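# Transfer capped bottles from crate to tray, standing upright

## Task

Take each bottle that has a cap out of the crate and set it standing upright on the tray, while every uncapped bottle stays in the crate. The crate and the tray must end level and where they started; tilting or shoving either one fails. A bottle counts only if it stays put without the robot holding it. Anything the robot is touching at the end must not settle more than about a fingernail's thickness once released, or the task fails. Nothing may be knocked or placed off the table.

## Robot and tools

ROBOT. Two UR12e-type arms, left_arm and right_arm, each with a Robotiq 2F-85 two-finger gripper and a wrist camera. Base of left_arm sits at (+0.022, +0.618, 0) m, turned about +11 degrees around z; right_arm's base is at (+0.026, -0.643, 0) m, turned about -2 degrees. The arm names do not tell you which side of a picture an arm appears on.

FRAMES. Everything is in one scene frame: origin on the table surface midway between the arms, +z up, +x pointing out across the table, left_arm toward +y. Each gripper has its own axes: +z runs along the fingers away from the wrist, y is the line the pads close along, and a flat block juts roughly 9 cm out from the last joint's axis toward the gripper's +x. The reported end_effector_position is the spot between the pads when shut; closed fingertips extend ~19 mm past it, open ones ~6 mm. Closing also pushes the pads ~13 mm farther out, so keep that clearance above a surface. Reported hand positions can be slightly off, worse at long reach.

execute_actions(actions). actions is a list of actions; each action is a list of 1 to 15 rows, one row per 1/30 s step; if fewer than 15, the last row repeats to fill the action. An empty list just returns state and images. Every row has 20 numbers covering both arms even if only one moves: left_arm x, y, z (metres, absolute target in scene frame), qw, qx, qy, qz (absolute orientation, w first), then gripper position, force_limit, speed; then the same ten for right_arm. Optionally 12 further numbers in 0..1 scale each joint's stiffness (left six, then right six, base to wrist) and persist until changed. Gripper numbers are each in [-1, 1]: position +1 = open 85 mm, about -0.8 = pads touching, -1 = squeeze until blocked; force_limit -1/0/+1 gives roughly 20/128/235 N per pad on a 40 mm object; speed -1/0/+1 gives about 20/85/150 mm/s, and fast closing adds some grip force. A target farther than 0.6 m from the gripper's current position along any of its axes gets the action refused for both arms; if the first action is malformed or fails that test, nothing in the call runs. Each step the commanded pose is clipped to 100 mm and 16 degrees from the measured one, so large moves need several actions. To hold an orientation, repeat your own quaternion rather than copying the drifting reported one. To keep an arm idle, resend its last reported pose and its gripper triple; a 0 there is a real command.

move(target, speed, stop_force, blocking). target is one row of the same layout (20 numbers, optional stiffness): absolute poses both grippers travel to in straight lines, finishing together in 0.5 to 10 s; finger numbers apply at the start. speed is m/s, 0.002 to 0.5 (default 0.25); rotation is capped at twice that in rad/s. stop_force, 13 to 80 N, one value for both arms, halts an arm's path once its wrist sensor feels that much added resistance against its motion; that arm then backs up two steps and holds. Use it only with slow moves and no rotation, not within the first 0.2 s of a scene, and omit it when lifting off something you press on. blocking=false returns after 0.5 s while motion continues; check with wait(0); other commands are refused until it ends; it cannot be combined with stop_force. The result adds a move: line with the ending (done, off_target, moving, held, fault, contact) and limits (paced = pose clipped, held = some steps blocked), plus each gripper's remaining distance.

wait(seconds): 0 to 10, lets time pass with commands held. stop(): brakes a running move; fingers continue. zoom_image(camera, region): camera is cam_low, cam_left_wrist or cam_right_wrist (each 672x504); region [x0, y0, x1, y1] pixels from the top-left, at most 504x504. read_manual(section): licence texts only. finished_scene(scene): pass the current scene's number; it ends the scene irreversibly and reports success.

RESULTS. The state line gives each gripper's position, quaternion and velocities. Hand target lines show where the controller now steers. pose unreachable means a clearance check altered or blocked that arm. object_status: 0 moving, 1 blocked while opening, 2 blocked while closing (a grip), 3 reached the command or pads met. After sending -1, confirm 2. Any new position value resets it to 0 briefly; force_limit and speed only change with a new position (differ by at least 0.01). position_measured counts: 3 open, ~78 = 60 mm, ~130 = 40 mm, ~180 = 20 mm, ~230 pads together. Wrist force/torque are in the gripper's own axes, include load weight and inertia, have offsets up to ~5.5 N and noise, saturate near 100 N; no reading at start is normal. Joint torques are noisy drive outputs.

CAUTIONS. Arm motion lags commands ~0.17 s and may fall short after big moves; elbows never fully straighten. A joint reaching its load limit (pan/lift 297, elbow 135, wrists 48.6 N m, held weight included) or 150 N external force freezes that arm 10 s. Arms are stiff: even a small overshoot into a hard surface can fault, so approach slowly. Keep the arms from striking each other. MOTOR HOT appears at 70 °C; at 85 °C brakes lock until cool. Occasional tugs may disturb a held bottle or loose items. Avoid drops, slams, hard pushes, tipping the crate or tray, and anything falling off the table; release bottles fully so they stand on their own.

Each tool is called after "Call:" by a JSON object that holds its "op" and its "data", one argument or row to a line.

## Session

Call:
{"op": "execute_actions", "data": {
  "actions": []
}}

Scene clock: 0.00 s.
left_arm: end_effector_position=(+0.5192, +0.4508, +0.2883) position_measured=3 object_status=3 end_effector_quat_wxyz=(+0.194, -0.574, +0.784, -0.137) end_effector_velocity=(-0.000, -0.000, -0.000) end_effector_angular_velocity=(-0.000, +0.000, -0.001) | right_arm: end_effector_position=(+0.3539, -0.6884, +0.2915) position_measured=3 object_status=3 end_effector_quat_wxyz=(+0.689, +0.685, -0.109, -0.211) end_effector_velocity=(+0.000, -0.000, +0.000) end_effector_angular_velocity=(-0.000, -0.000, +0.000)
Joint positions: left_arm=[-1.081 -2.059  2.433 -2.254 -1.199 -2.097] | right_arm=[ 0.132 -1.462  2.212 -0.678 -2.589 -1.648]
Joint velocities: left_arm=[-0.001 -0.     0.    -0.    -0.     0.   ] | right_arm=[ 0. -0.  0. -0. -0.  0.]
Joint torques (N m, as the arm reports them, + toward a larger angle): no reading
Wrist force (N, on the end effector, along its own x y z axes, offset not removed): no reading
Wrist torque (N m, same axes, about the end effector's origin, offset not removed): no reading
Hand target (left_arm): +0.519, +0.451, +0.288; +0.194, -0.574, +0.784, -0.137
Hand target (right_arm): +0.354, -0.688, +0.292; +0.689, +0.685, -0.109, -0.211
Joint stiffness scale: left_arm=[1. 1. 1. 1. 1. 1.] | right_arm=[1. 1. 1. 1. 1. 1.]

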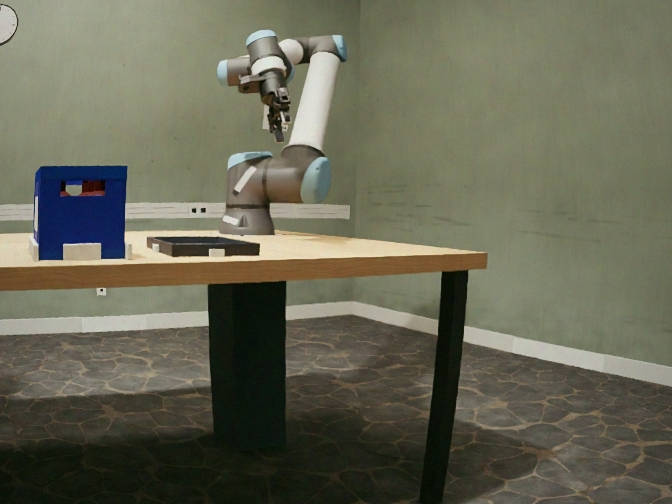

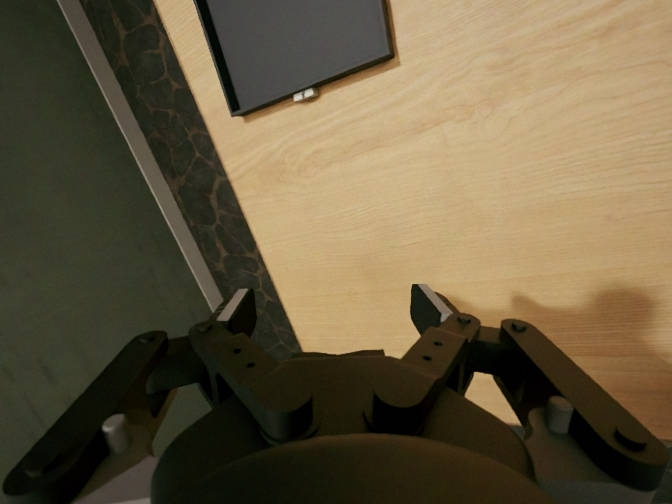

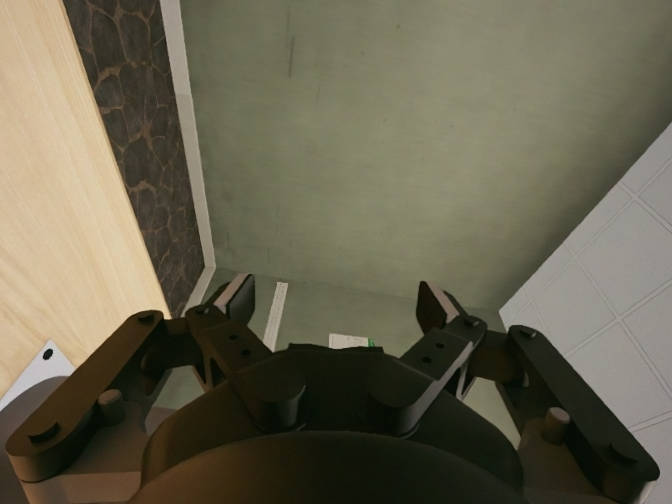

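Call:
{"op": "move", "data": {
  "target": [0.61,-0.05,0.33,0,-0.707,0.707,0,0.2,-1,0,0.3539,-0.6884,0.2915,0.689,0.685,-0.109,-0.211,1,0,0]
}}

Scene clock: 9.57 s.
left_arm: end_effector_position=(+0.6087, -0.0502, +0.3285) position_measured=104 object_status=3 end_effector_quat_wxyz=(+0.001, -0.706, +0.708, +0.001) end_effector_velocity=(-0.000, +0.000, -0.000) end_effector_angular_velocity=(+0.001, +0.002, +0.001) | right_arm: end_effector_position=(+0.3539, -0.6884, +0.2915) position_measured=3 object_status=3 end_effector_quat_wxyz=(+0.689, +0.685, -0.109, -0.211) end_effector_velocity=(+0.000, +0.000, -0.000) end_effector_angular_velocity=(+0.000, +0.001, +0.000)
Joint positions: left_arm=[-1.238 -1.242  1.485 -1.812 -1.57  -2.616] | right_arm=[ 0.132 -1.462  2.212 -0.678 -2.589 -1.648]
Joint velocities: left_arm=[ 0.    -0.    -0.     0.002 -0.001 -0.   ] | right_arm=[ 0.     0.001  0.    -0.    -0.    -0.001]
Joint torques (N m, as the arm reports them, + toward a larger angle): left_arm=[  2.21 -86.15 -52.33  -4.38  -0.58  -0.59] | right_arm=[ -0.75 -44.64 -30.38   1.54  -0.11  -0.53]
Wrist force (N, on the end effector, along its own x y z axes, offset not removed): left_arm=[-3.3 2.9 -2.2] | right_arm=[-0.7 3.5 -0.2]
Wrist torque (N m, same axes, about the end effector's origin, offset not removed): left_arm=[0.38 0.62 -0.09] | right_arm=[0.73 -0.02 0.05]
Hand target (left_arm): +0.610, -0.050, +0.330; +0.000, +0.707, -0.707, +0.000
Hand target (right_arm): +0.354, -0.688, +0.292; +0.689, +0.685, -0.109, -0.211
Off the commanded pose (left_arm): 0.002 m, 0 deg.
Off the commanded pose (right_arm): 0.000 m, 0 deg.
Joint stiffness scale: left_arm=[1. 1. 1. 1. 1. 1.] | right_arm=[1. 1. 1. 1. 1. 1.]
move: done

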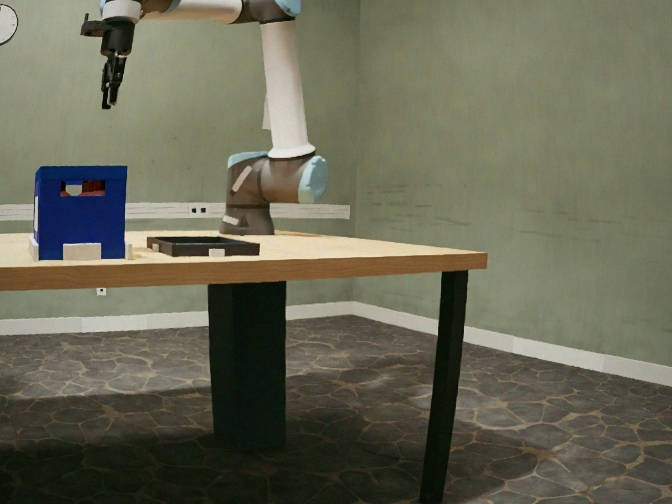

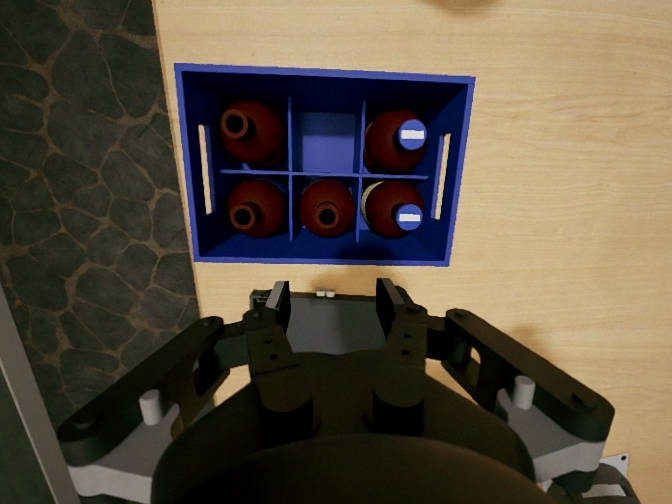

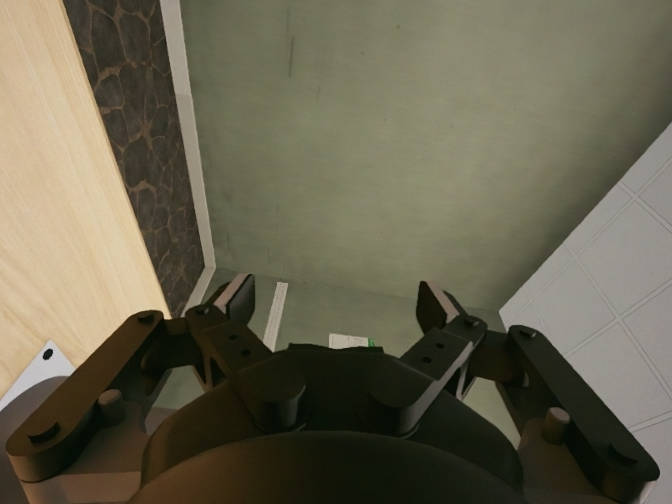

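Call:
{"op": "move", "data": {
  "target": [0.53,-0.075,0.21,0,-0.383,0.924,0,0.1,-1,0,0.3539,-0.6884,0.2915,0.689,0.685,-0.109,-0.211,1,0,0]
}}

Scene clock: 16.83 s.
left_arm: end_effector_position=(+0.5303, -0.0754, +0.2106) position_measured=117 object_status=3 end_effector_quat_wxyz=(+0.000, -0.384, +0.923, +0.000) end_effector_velocity=(+0.001, -0.001, +0.001) end_effector_angular_velocity=(-0.004, -0.002, -0.009) | right_arm: end_effector_position=(+0.3539, -0.6884, +0.2915) position_measured=3 object_status=3 end_effector_quat_wxyz=(+0.689, +0.685, -0.109, -0.211) end_effector_velocity=(+0.001, -0.000, -0.000) end_effector_angular_velocity=(-0.000, -0.002, +0.001)
Joint positions: left_arm=[-1.333 -1.223  1.679 -2.026 -1.57  -1.93 ] | right_arm=[ 0.132 -1.462  2.212 -0.678 -2.589 -1.648]
Joint velocities: left_arm=[ 0.001 -0.     0.    -0.004 -0.     0.01 ] | right_arm=[-0.     0.    -0.    -0.001 -0.001  0.001]
Joint torques (N m, as the arm reports them, + toward a larger angle): left_arm=[  0.56 -82.75 -45.23  -5.1   -0.68   0.72] | right_arm=[  2.02 -43.97 -30.56   1.91   0.4   -0.76]
Wrist force (N, on the end effector, along its own x y z axes, offset not removed): left_arm=[-1.7 3.0 -2.5] | right_arm=[-1.8 0.4 0.1]
Wrist torque (N m, same axes, about the end effector's origin, offset not removed): left_arm=[0.37 0.32 -0.14] | right_arm=[0.31 0.24 -0.05]
Hand target (left_arm): +0.530, -0.075, +0.210; +0.000, -0.383, +0.924, +0.000
Hand target (right_arm): +0.354, -0.688, +0.292; +0.689, +0.685, -0.109, -0.211
Off the commanded pose (left_arm): 0.001 m, 0 deg.
Off the commanded pose (right_arm): 0.000 m, 0 deg.
Joint stiffness scale: left_arm=[1. 1. 1. 1. 1. 1.] | right_arm=[1. 1. 1. 1. 1. 1.]
move: done

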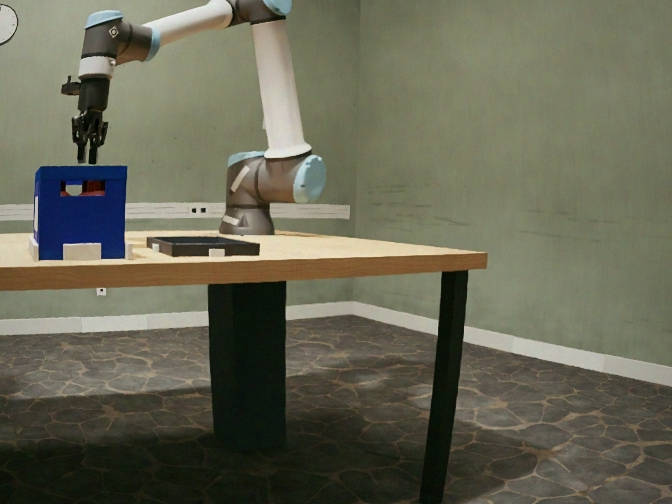

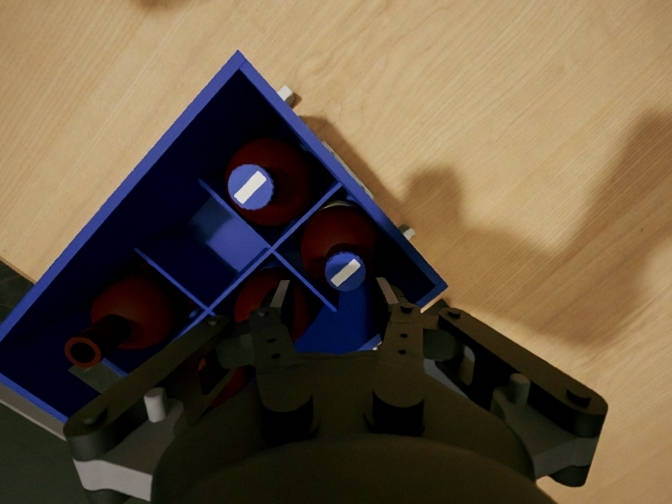

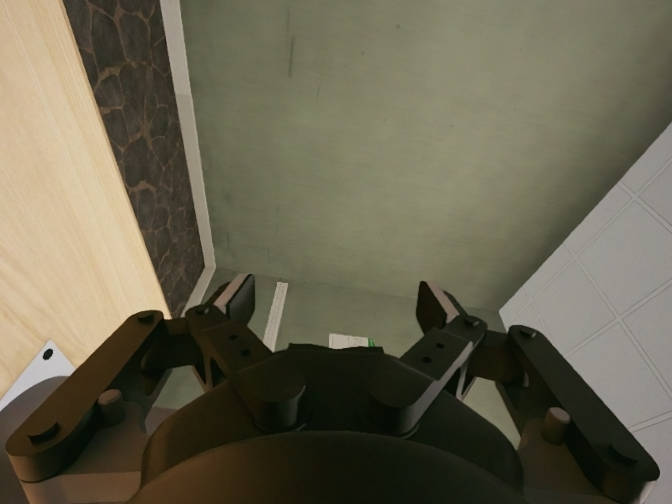

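Shift ~8 mm image-right (−x,+y).

Call:
{"op": "move", "data": {
  "target": [0.525,-0.068,0.17,0,-0.383,0.924,0,0.1,-1,0,0.3539,-0.6884,0.2915,0.689,0.685,-0.109,-0.211,1,0,0],
  "speed": 0.06
}}

Scene clock: 21.07 s.
left_arm: end_effector_position=(+0.5266, -0.0677, +0.1713) position_measured=117 object_status=3 end_effector_quat_wxyz=(+0.001, -0.383, +0.924, -0.000) end_effector_velocity=(+0.001, -0.002, +0.001) end_effector_angular_velocity=(-0.006, -0.003, -0.000) | right_arm: end_effector_position=(+0.3539, -0.6884, +0.2915) position_measured=3 object_status=3 end_effector_quat_wxyz=(+0.689, +0.685, -0.109, -0.211) end_effector_velocity=(+0.000, -0.000, +0.001) end_effector_angular_velocity=(-0.000, -0.001, +0.001)
Joint positions: left_arm=[-1.333 -1.206  1.732 -2.098 -1.57  -1.93 ] | right_arm=[ 0.132 -1.462  2.212 -0.678 -2.589 -1.648]
Joint velocities: left_arm=[ 0.     0.    -0.001 -0.006 -0.     0.   ] | right_arm=[ 0.    -0.001 -0.001  0.001 -0.001  0.001]
Joint torques (N m, as the arm reports them, + toward a larger angle): left_arm=[ -1.76 -80.93 -43.18  -5.63  -0.3   -0.54] | right_arm=[  1.68 -44.38 -31.28   1.7   -0.11  -0.35]
Wrist force (N, on the end effector, along its own x y z axes, offset not removed): left_arm=[-1.7 3.1 -1.9] | right_arm=[-7.2 4.3 -1.4]
Wrist torque (N m, same axes, about the end effector's origin, offset not removed): left_arm=[0.44 0.30 -0.17] | right_arm=[0.80 0.99 0.06]
Hand target (left_arm): +0.525, -0.068, +0.170; +0.000, -0.383, +0.924, +0.000
Hand target (right_arm): +0.354, -0.688, +0.292; +0.689, +0.685, -0.109, -0.211
Off the commanded pose (left_arm): 0.002 m, 0 deg.
Off the commanded pose (right_arm): 0.000 m, 0 deg.
Joint stiffness scale: left_arm=[1. 1. 1. 1. 1. 1.] | right_arm=[1. 1. 1. 1. 1. 1.]
move: done

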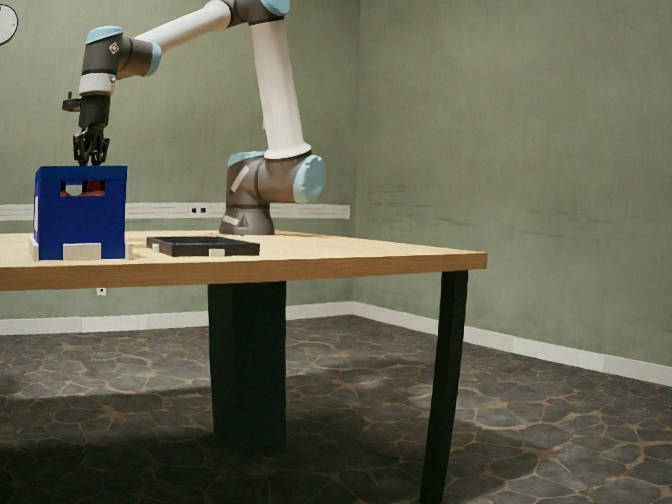

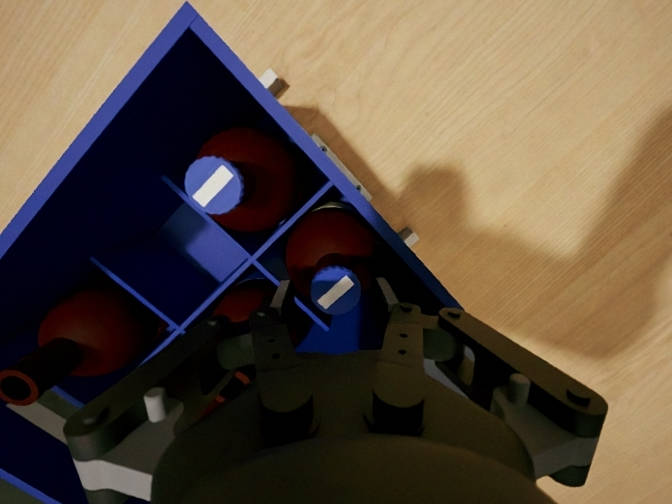

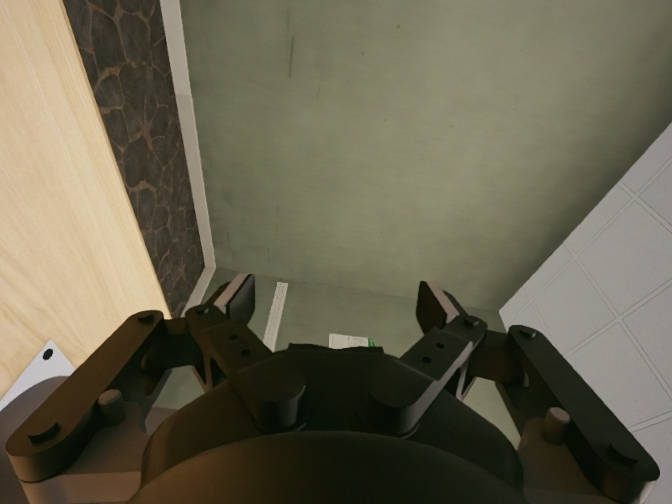

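Call:
{"op": "move", "data": {
  "target": [0.524,-0.068,0.147,0,-0.383,0.924,0,-0.05,-1,0,0.3539,-0.6884,0.2915,0.689,0.685,-0.109,-0.211,1,0,0],
  "speed": 0.025,
  "stop_force": 13
}}

Call:
{"op": "move", "data": {
  "target": [0.524,-0.068,0.147,0,-0.383,0.924,0,-1,-0.7,-0.5,0.3539,-0.6884,0.2915,0.689,0.685,-0.109,-0.211,1,0,0]
}}

Scene clock: 35.47 s.
left_arm: end_effector_position=(+0.5257, -0.0680, +0.1490) position_measured=135 object_status=3 end_effector_quat_wxyz=(+0.001, -0.383, +0.924, -0.001) end_effector_velocity=(-0.000, -0.001, +0.001) end_effector_angular_velocity=(-0.003, -0.001, -0.001) | right_arm: end_effector_position=(+0.3539, -0.6884, +0.2915) position_measured=3 object_status=3 end_effector_quat_wxyz=(+0.689, +0.685, -0.109, -0.211) end_effector_velocity=(-0.000, -0.000, +0.000) end_effector_angular_velocity=(-0.000, -0.000, +0.001)
Joint positions: left_arm=[-1.334 -1.187  1.751 -2.137 -1.57  -1.931] | right_arm=[ 0.132 -1.462  2.212 -0.678 -2.589 -1.648]
Joint velocities: left_arm=[-0.001  0.    -0.001 -0.003 -0.     0.   ] | right_arm=[ 0.    -0.     0.     0.    -0.001  0.001]
Joint torques (N m, as the arm reports them, + toward a larger angle): left_arm=[ -2.18 -78.74 -42.56  -5.55  -0.44  -0.3 ] | right_arm=[  3.19 -42.71 -31.53   1.92   0.09  -0.54]
Wrist force (N, on the end effector, along its own x y z axes, offset not removed): left_arm=[-1.2 3.1 -2.9] | right_arm=[-5.2 0.6 -1.4]
Wrist torque (N m, same axes, about the end effector's origin, offset not removed): left_arm=[0.41 0.27 -0.17] | right_arm=[0.24 0.75 0.02]
Hand target (left_arm): +0.524, -0.068, +0.147; +0.000, -0.383, +0.924, +0.000
Hand target (right_arm): +0.354, -0.688, +0.292; +0.689, +0.685, -0.109, -0.211
Off the commanded pose (left_arm): 0.003 m, 0 deg.
Off the commanded pose (right_arm): 0.000 m, 0 deg.
Joint stiffness scale: left_arm=[1. 1. 1. 1. 1. 1.] | right_arm=[1. 1. 1. 1. 1. 1.]
move: done

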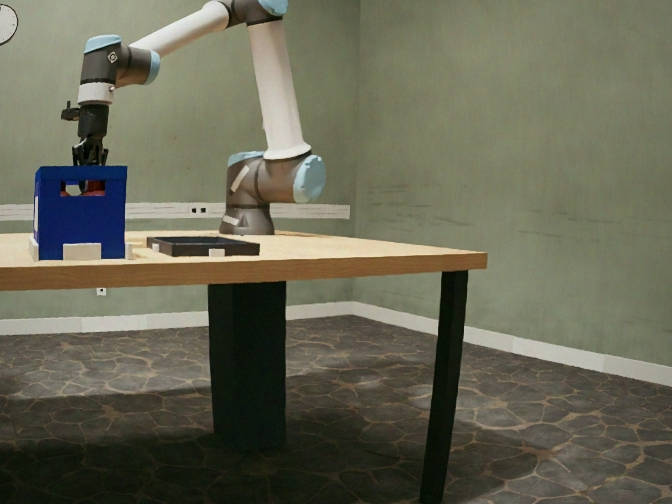

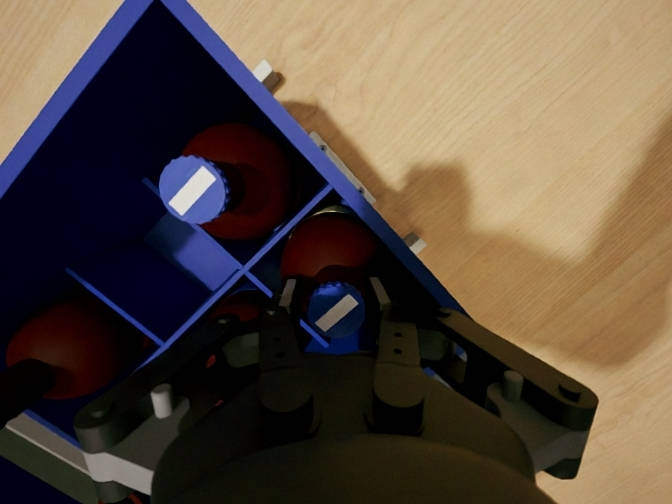

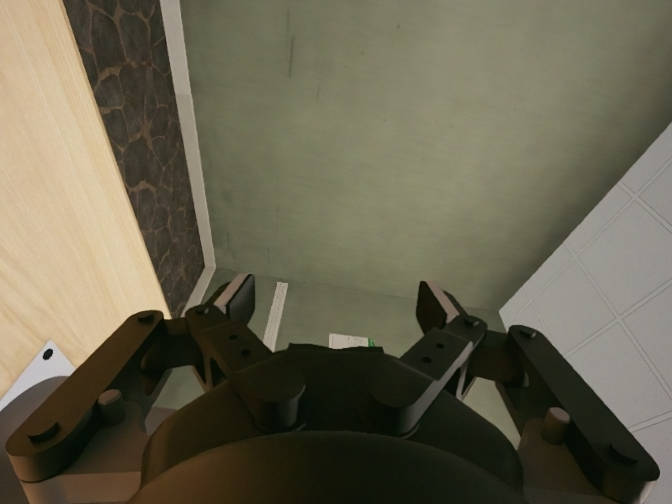

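Scene clock: 36.17 s.
left_arm: end_effector_position=(+0.5256, -0.0681, +0.1491) position_measured=164 object_status=2 end_effector_quat_wxyz=(+0.000, -0.383, +0.924, -0.001) end_effector_velocity=(+0.000, -0.001, +0.000) end_effector_angular_velocity=(-0.002, -0.001, -0.001) | right_arm: end_effector_position=(+0.3539, -0.6884, +0.2915) position_measured=3 object_status=3 end_effector_quat_wxyz=(+0.689, +0.685, -0.109, -0.211) end_effector_velocity=(+0.001, +0.000, -0.000) end_effector_angular_velocity=(+0.000, -0.002, +0.001)
Joint positions: left_arm=[-1.334 -1.187  1.751 -2.137 -1.57  -1.931] | right_arm=[ 0.132 -1.462  2.212 -0.678 -2.589 -1.648]
Joint velocities: left_arm=[ 0.     0.    -0.    -0.002 -0.     0.002] | right_arm=[ 0.     0.    -0.001 -0.001 -0.    -0.   ]
Joint torques (N m, as the arm reports them, + toward a larger angle): left_arm=[ -0.13 -80.81 -41.12  -5.43  -0.49  -0.64] | right_arm=[  2.81 -43.66 -31.11   1.81   0.13  -0.47]
Wrist force (N, on the end effector, along its own x y z axes, offset not removed): left_arm=[-1.9 4.7 -4.4] | right_arm=[-4.4 1.6 1.0]
Wrist torque (N m, same axes, about the end effector's origin, offset not removed): left_arm=[0.38 0.33 -0.10] | right_arm=[0.40 0.58 -0.04]
Hand target (left_arm): +0.524, -0.068, +0.147; +0.000, -0.383, +0.924, +0.000
Hand target (right_arm): +0.354, -0.688, +0.292; +0.689, +0.685, -0.109, -0.211
Off the commanded pose (left_arm): 0.003 m, 0 deg.
Off the commanded pose (right_arm): 0.000 m, 0 deg.
Joint stiffness scale: left_arm=[1. 1. 1. 1. 1. 1.] | right_arm=[1. 1. 1. 1. 1. 1.]
move: done

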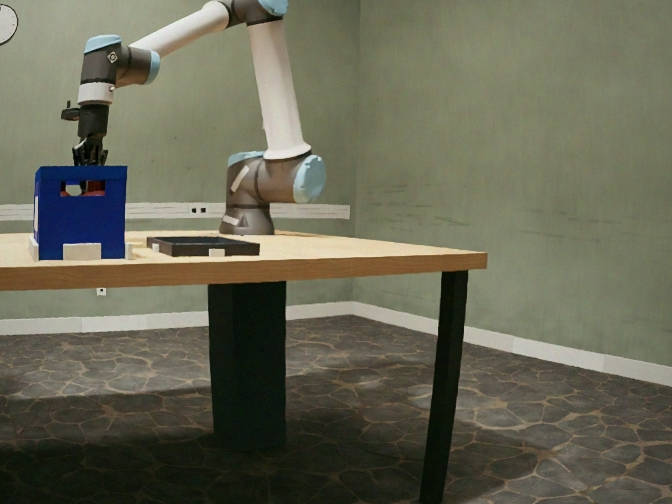

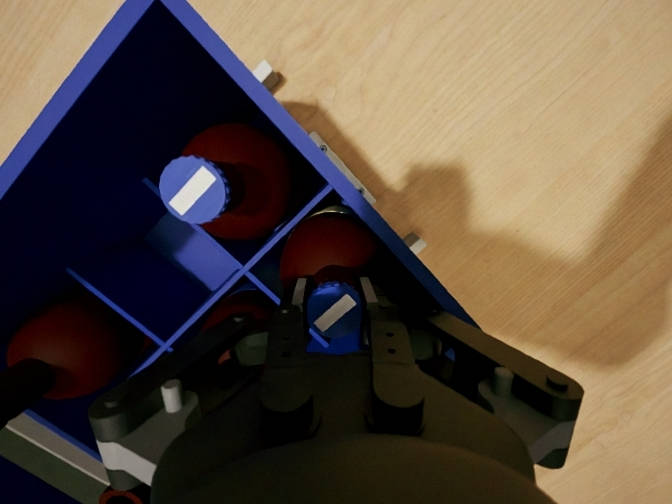

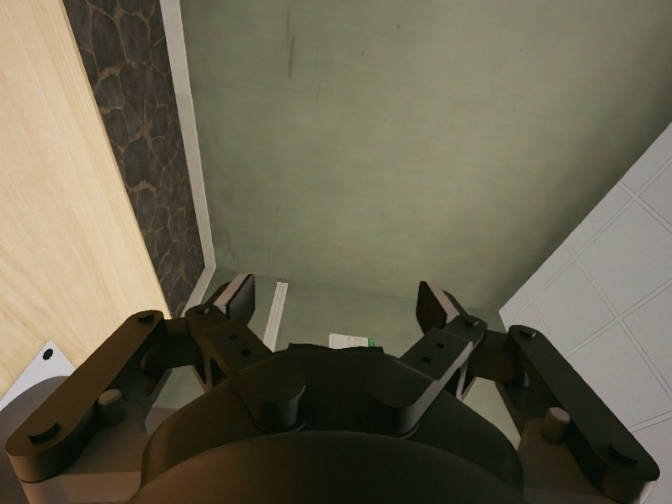

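Tray centre ≈ (0.62, 0.17).

Call:
{"op": "move", "data": {
  "target": [0.525,-0.068,0.35,0,-0.383,0.924,0,-1,-0.7,-0.5,0.3539,-0.6884,0.2915,0.689,0.685,-0.109,-0.211,1,0,0],
  "speed": 0.12
}}

Call:
{"op": "move", "data": {
  "target": [0.67,0.17,0.35,0,0,1,0,-1,-0.7,-0.5,0.3539,-0.6884,0.2915,0.689,0.685,-0.109,-0.211,1,0,0],
  "speed": 0.17
}}

Call:
{"op": "move", "data": {
  "target": [0.67,0.17,0.19,0,0,1,0,-1,-0.7,-0.5,0.3539,-0.6884,0.2915,0.689,0.685,-0.109,-0.211,1,0,0],
  "speed": 0.12
}}

Scene clock: 43.27 s.
left_arm: end_effector_position=(+0.5254, -0.0677, +0.3513) position_measured=164 object_status=2 end_effector_quat_wxyz=(+0.000, -0.383, +0.924, -0.001) end_effector_velocity=(-0.000, +0.002, -0.003) end_effector_angular_velocity=(+0.010, +0.004, +0.000) | right_arm: end_effector_position=(+0.3539, -0.6884, +0.2915) position_measured=3 object_status=3 end_effector_quat_wxyz=(+0.689, +0.685, -0.109, -0.211) end_effector_velocity=(-0.000, +0.000, -0.000) end_effector_angular_velocity=(+0.000, +0.000, -0.001)
Joint positions: left_arm=[-1.334 -1.315  1.541 -1.799 -1.57  -1.931] | right_arm=[ 0.132 -1.462  2.212 -0.678 -2.589 -1.648]
Joint velocities: left_arm=[ 0.001  0.002 -0.     0.008  0.     0.   ] | right_arm=[-0.     0.    -0.    -0.     0.001 -0.001]
Joint torques (N m, as the arm reports them, + toward a larger angle): left_arm=[ -0.63 -79.71 -55.26  -5.35  -0.38   0.09] | right_arm=[  1.77 -44.36 -30.79   1.67  -0.25  -0.36]
Wrist force (N, on the end effector, along its own x y z axes, offset not removed): left_arm=[-1.3 2.7 3.6] | right_arm=[-3.7 0.4 1.2]
Wrist torque (N m, same axes, about the end effector's origin, offset not removed): left_arm=[0.34 0.15 -0.20] | right_arm=[0.22 0.59 0.13]
Hand target (left_arm): +0.525, -0.068, +0.350; +0.000, -0.383, +0.924, -0.000
Hand target (right_arm): +0.354, -0.688, +0.292; +0.689, +0.685, -0.109, -0.211
Off the commanded pose (left_arm): 0.001 m, 0 deg.
Off the commanded pose (right_arm): 0.000 m, 0 deg.
Joint stiffness scale: left_arm=[1. 1. 1. 1. 1. 1.] | right_arm=[1. 1. 1. 1. 1. 1.]
move: done

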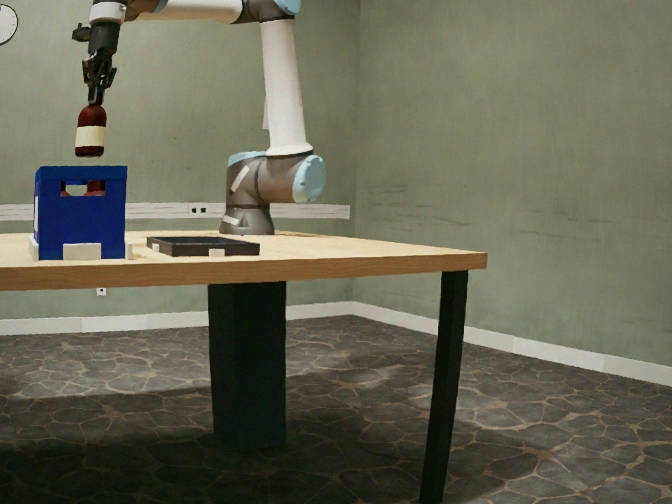

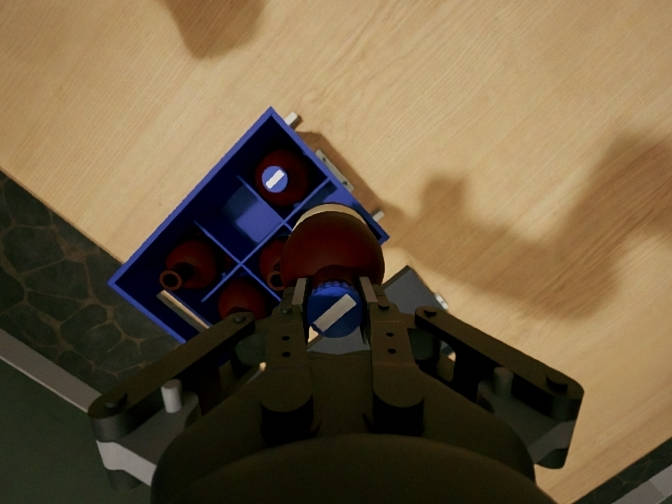

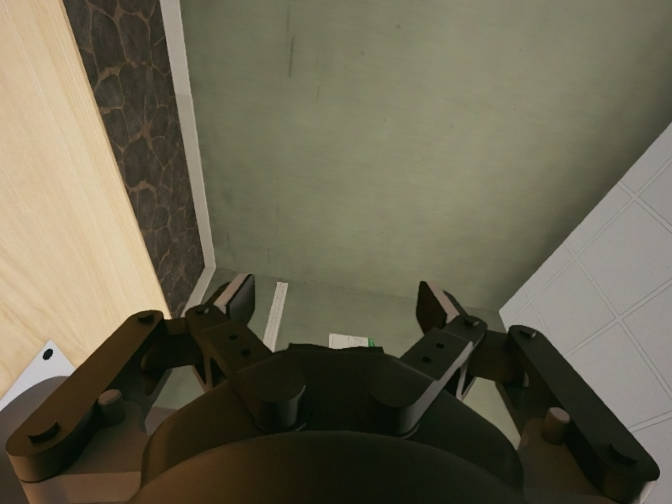

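Scene clock: 46.13 s.
left_arm: end_effector_position=(+0.6713, +0.1701, +0.3507) position_measured=164 object_status=2 end_effector_quat_wxyz=(+0.000, -0.001, +1.000, +0.000) end_effector_velocity=(-0.000, -0.001, -0.000) end_effector_angular_velocity=(-0.001, -0.000, -0.010) | right_arm: end_effector_position=(+0.3539, -0.6884, +0.2915) position_measured=3 object_status=3 end_effector_quat_wxyz=(+0.689, +0.685, -0.109, -0.211) end_effector_velocity=(+0.000, +0.000, +0.000) end_effector_angular_velocity=(+0.000, +0.001, +0.000)
Joint positions: left_arm=[-1.017 -1.415  1.664 -1.82  -1.57  -0.83 ] | right_arm=[ 0.132 -1.462  2.212 -0.678 -2.589 -1.648]
Joint velocities: left_arm=[-0.001 -0.     0.    -0.002 -0.     0.01 ] | right_arm=[ 0.    -0.    -0.001  0.001 -0.    -0.001]
Joint torques (N m, as the arm reports them, + toward a larger angle): left_arm=[ -1.66 -75.15 -52.37  -6.04  -0.27   0.78] | right_arm=[  1.36 -46.22 -30.09   1.69  -0.07  -0.33]
Wrist force (N, on the end effector, along its own x y z axes, offset not removed): left_arm=[-1.8 3.7 4.1] | right_arm=[-1.3 0.9 0.9]
Wrist torque (N m, same axes, about the end effector's origin, offset not removed): left_arm=[0.54 0.32 -0.10] | right_arm=[0.26 0.03 -0.02]
Hand target (left_arm): +0.670, +0.170, +0.350; -0.000, -0.000, +1.000, -0.000
Hand target (right_arm): +0.354, -0.688, +0.292; +0.689, +0.685, -0.109, -0.211
Off the commanded pose (left_arm): 0.001 m, 0 deg.
Off the commanded pose (right_arm): 0.000 m, 0 deg.
Joint stiffness scale: left_arm=[1. 1. 1. 1. 1. 1.] | right_arm=[1. 1. 1. 1. 1. 1.]
move: done

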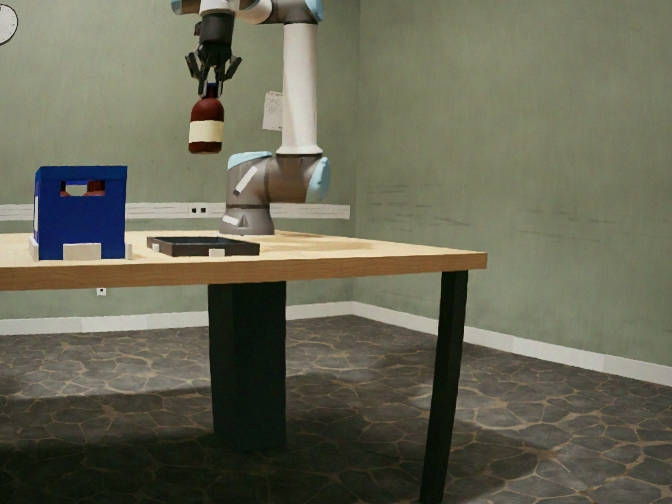

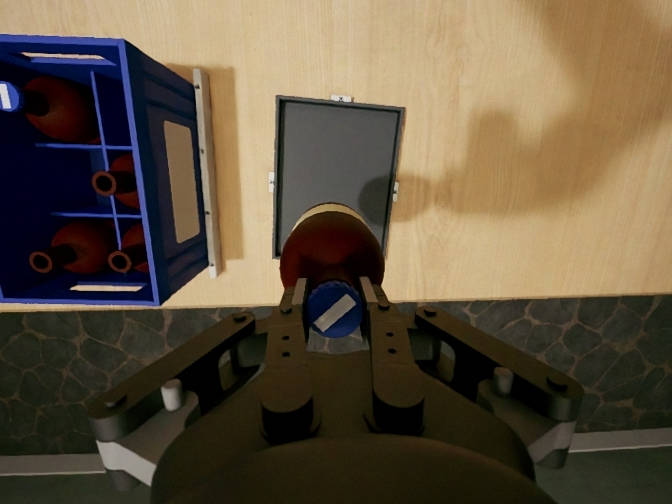

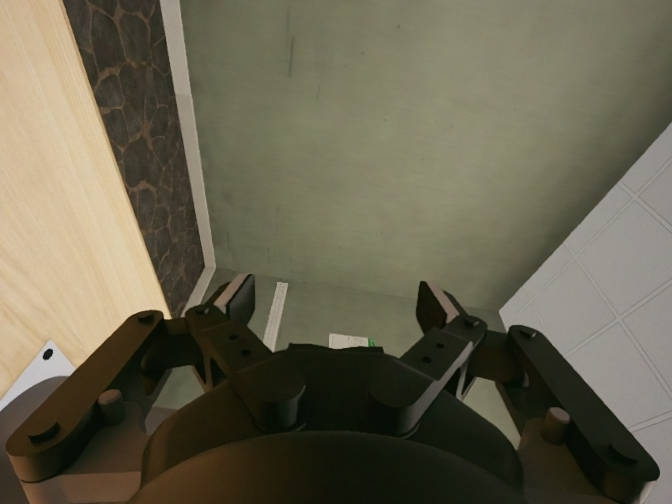

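Scene clock: 47.93 s.
left_arm: end_effector_position=(+0.6703, +0.1711, +0.1888) position_measured=164 object_status=2 end_effector_quat_wxyz=(-0.001, -0.001, +1.000, +0.001) end_effector_velocity=(+0.002, -0.002, +0.002) end_effector_angular_velocity=(-0.007, -0.008, +0.000) | right_arm: end_effector_position=(+0.3539, -0.6884, +0.2915) position_measured=3 object_status=3 end_effector_quat_wxyz=(+0.689, +0.685, -0.109, -0.211) end_effector_velocity=(-0.000, +0.000, -0.001) end_effector_angular_velocity=(-0.000, -0.001, -0.000)
Joint positions: left_arm=[-1.017 -1.314  1.845 -2.099 -1.57  -0.829] | right_arm=[ 0.132 -1.462  2.212 -0.678 -2.589 -1.648]
Joint velocities: left_arm=[ 0.    -0.001  0.    -0.01   0.001 -0.   ] | right_arm=[ 0.     0.     0.001 -0.002  0.     0.   ]
Joint torques (N m, as the arm reports them, + toward a larger angle): left_arm=[  2.11 -81.22 -49.    -5.95  -0.32   0.76] | right_arm=[  2.36 -43.6  -30.58   1.95  -0.25  -0.24]
Wrist force (N, on the end effector, along its own x y z axes, offset not removed): left_arm=[-2.5 1.9 3.6] | right_arm=[-1.2 1.4 -0.9]
Wrist torque (N m, same axes, about the end effector's origin, offset not removed): left_arm=[0.23 0.44 -0.14] | right_arm=[0.42 -0.06 0.04]
Hand target (left_arm): +0.670, +0.170, +0.190; -0.000, -0.000, +1.000, +0.000
Hand target (right_arm): +0.354, -0.688, +0.292; +0.689, +0.685, -0.109, -0.211
Off the commanded pose (left_arm): 0.002 m, 0 deg.
Off the commanded pose (right_arm): 0.000 m, 0 deg.
Joint stiffness scale: left_arm=[1. 1. 1. 1. 1. 1.] | right_arm=[1. 1. 1. 1. 1. 1.]
move: done

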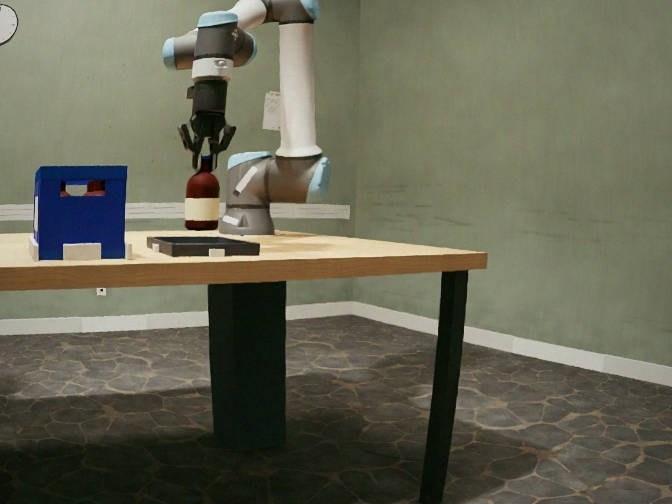

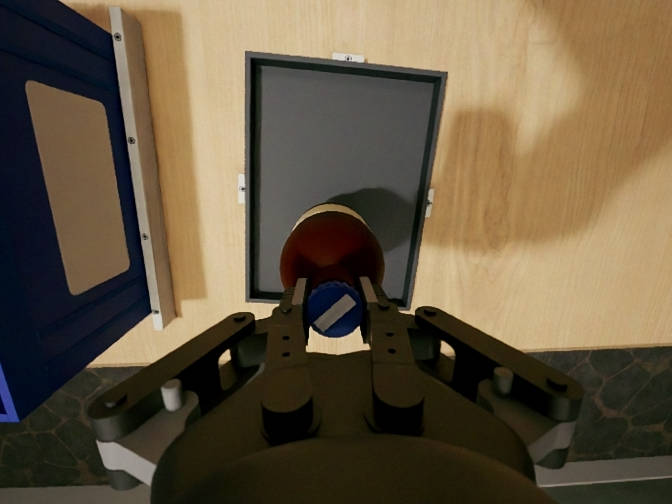

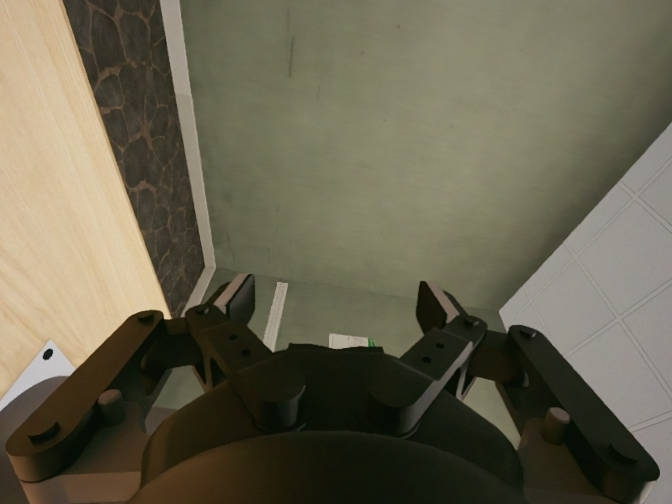

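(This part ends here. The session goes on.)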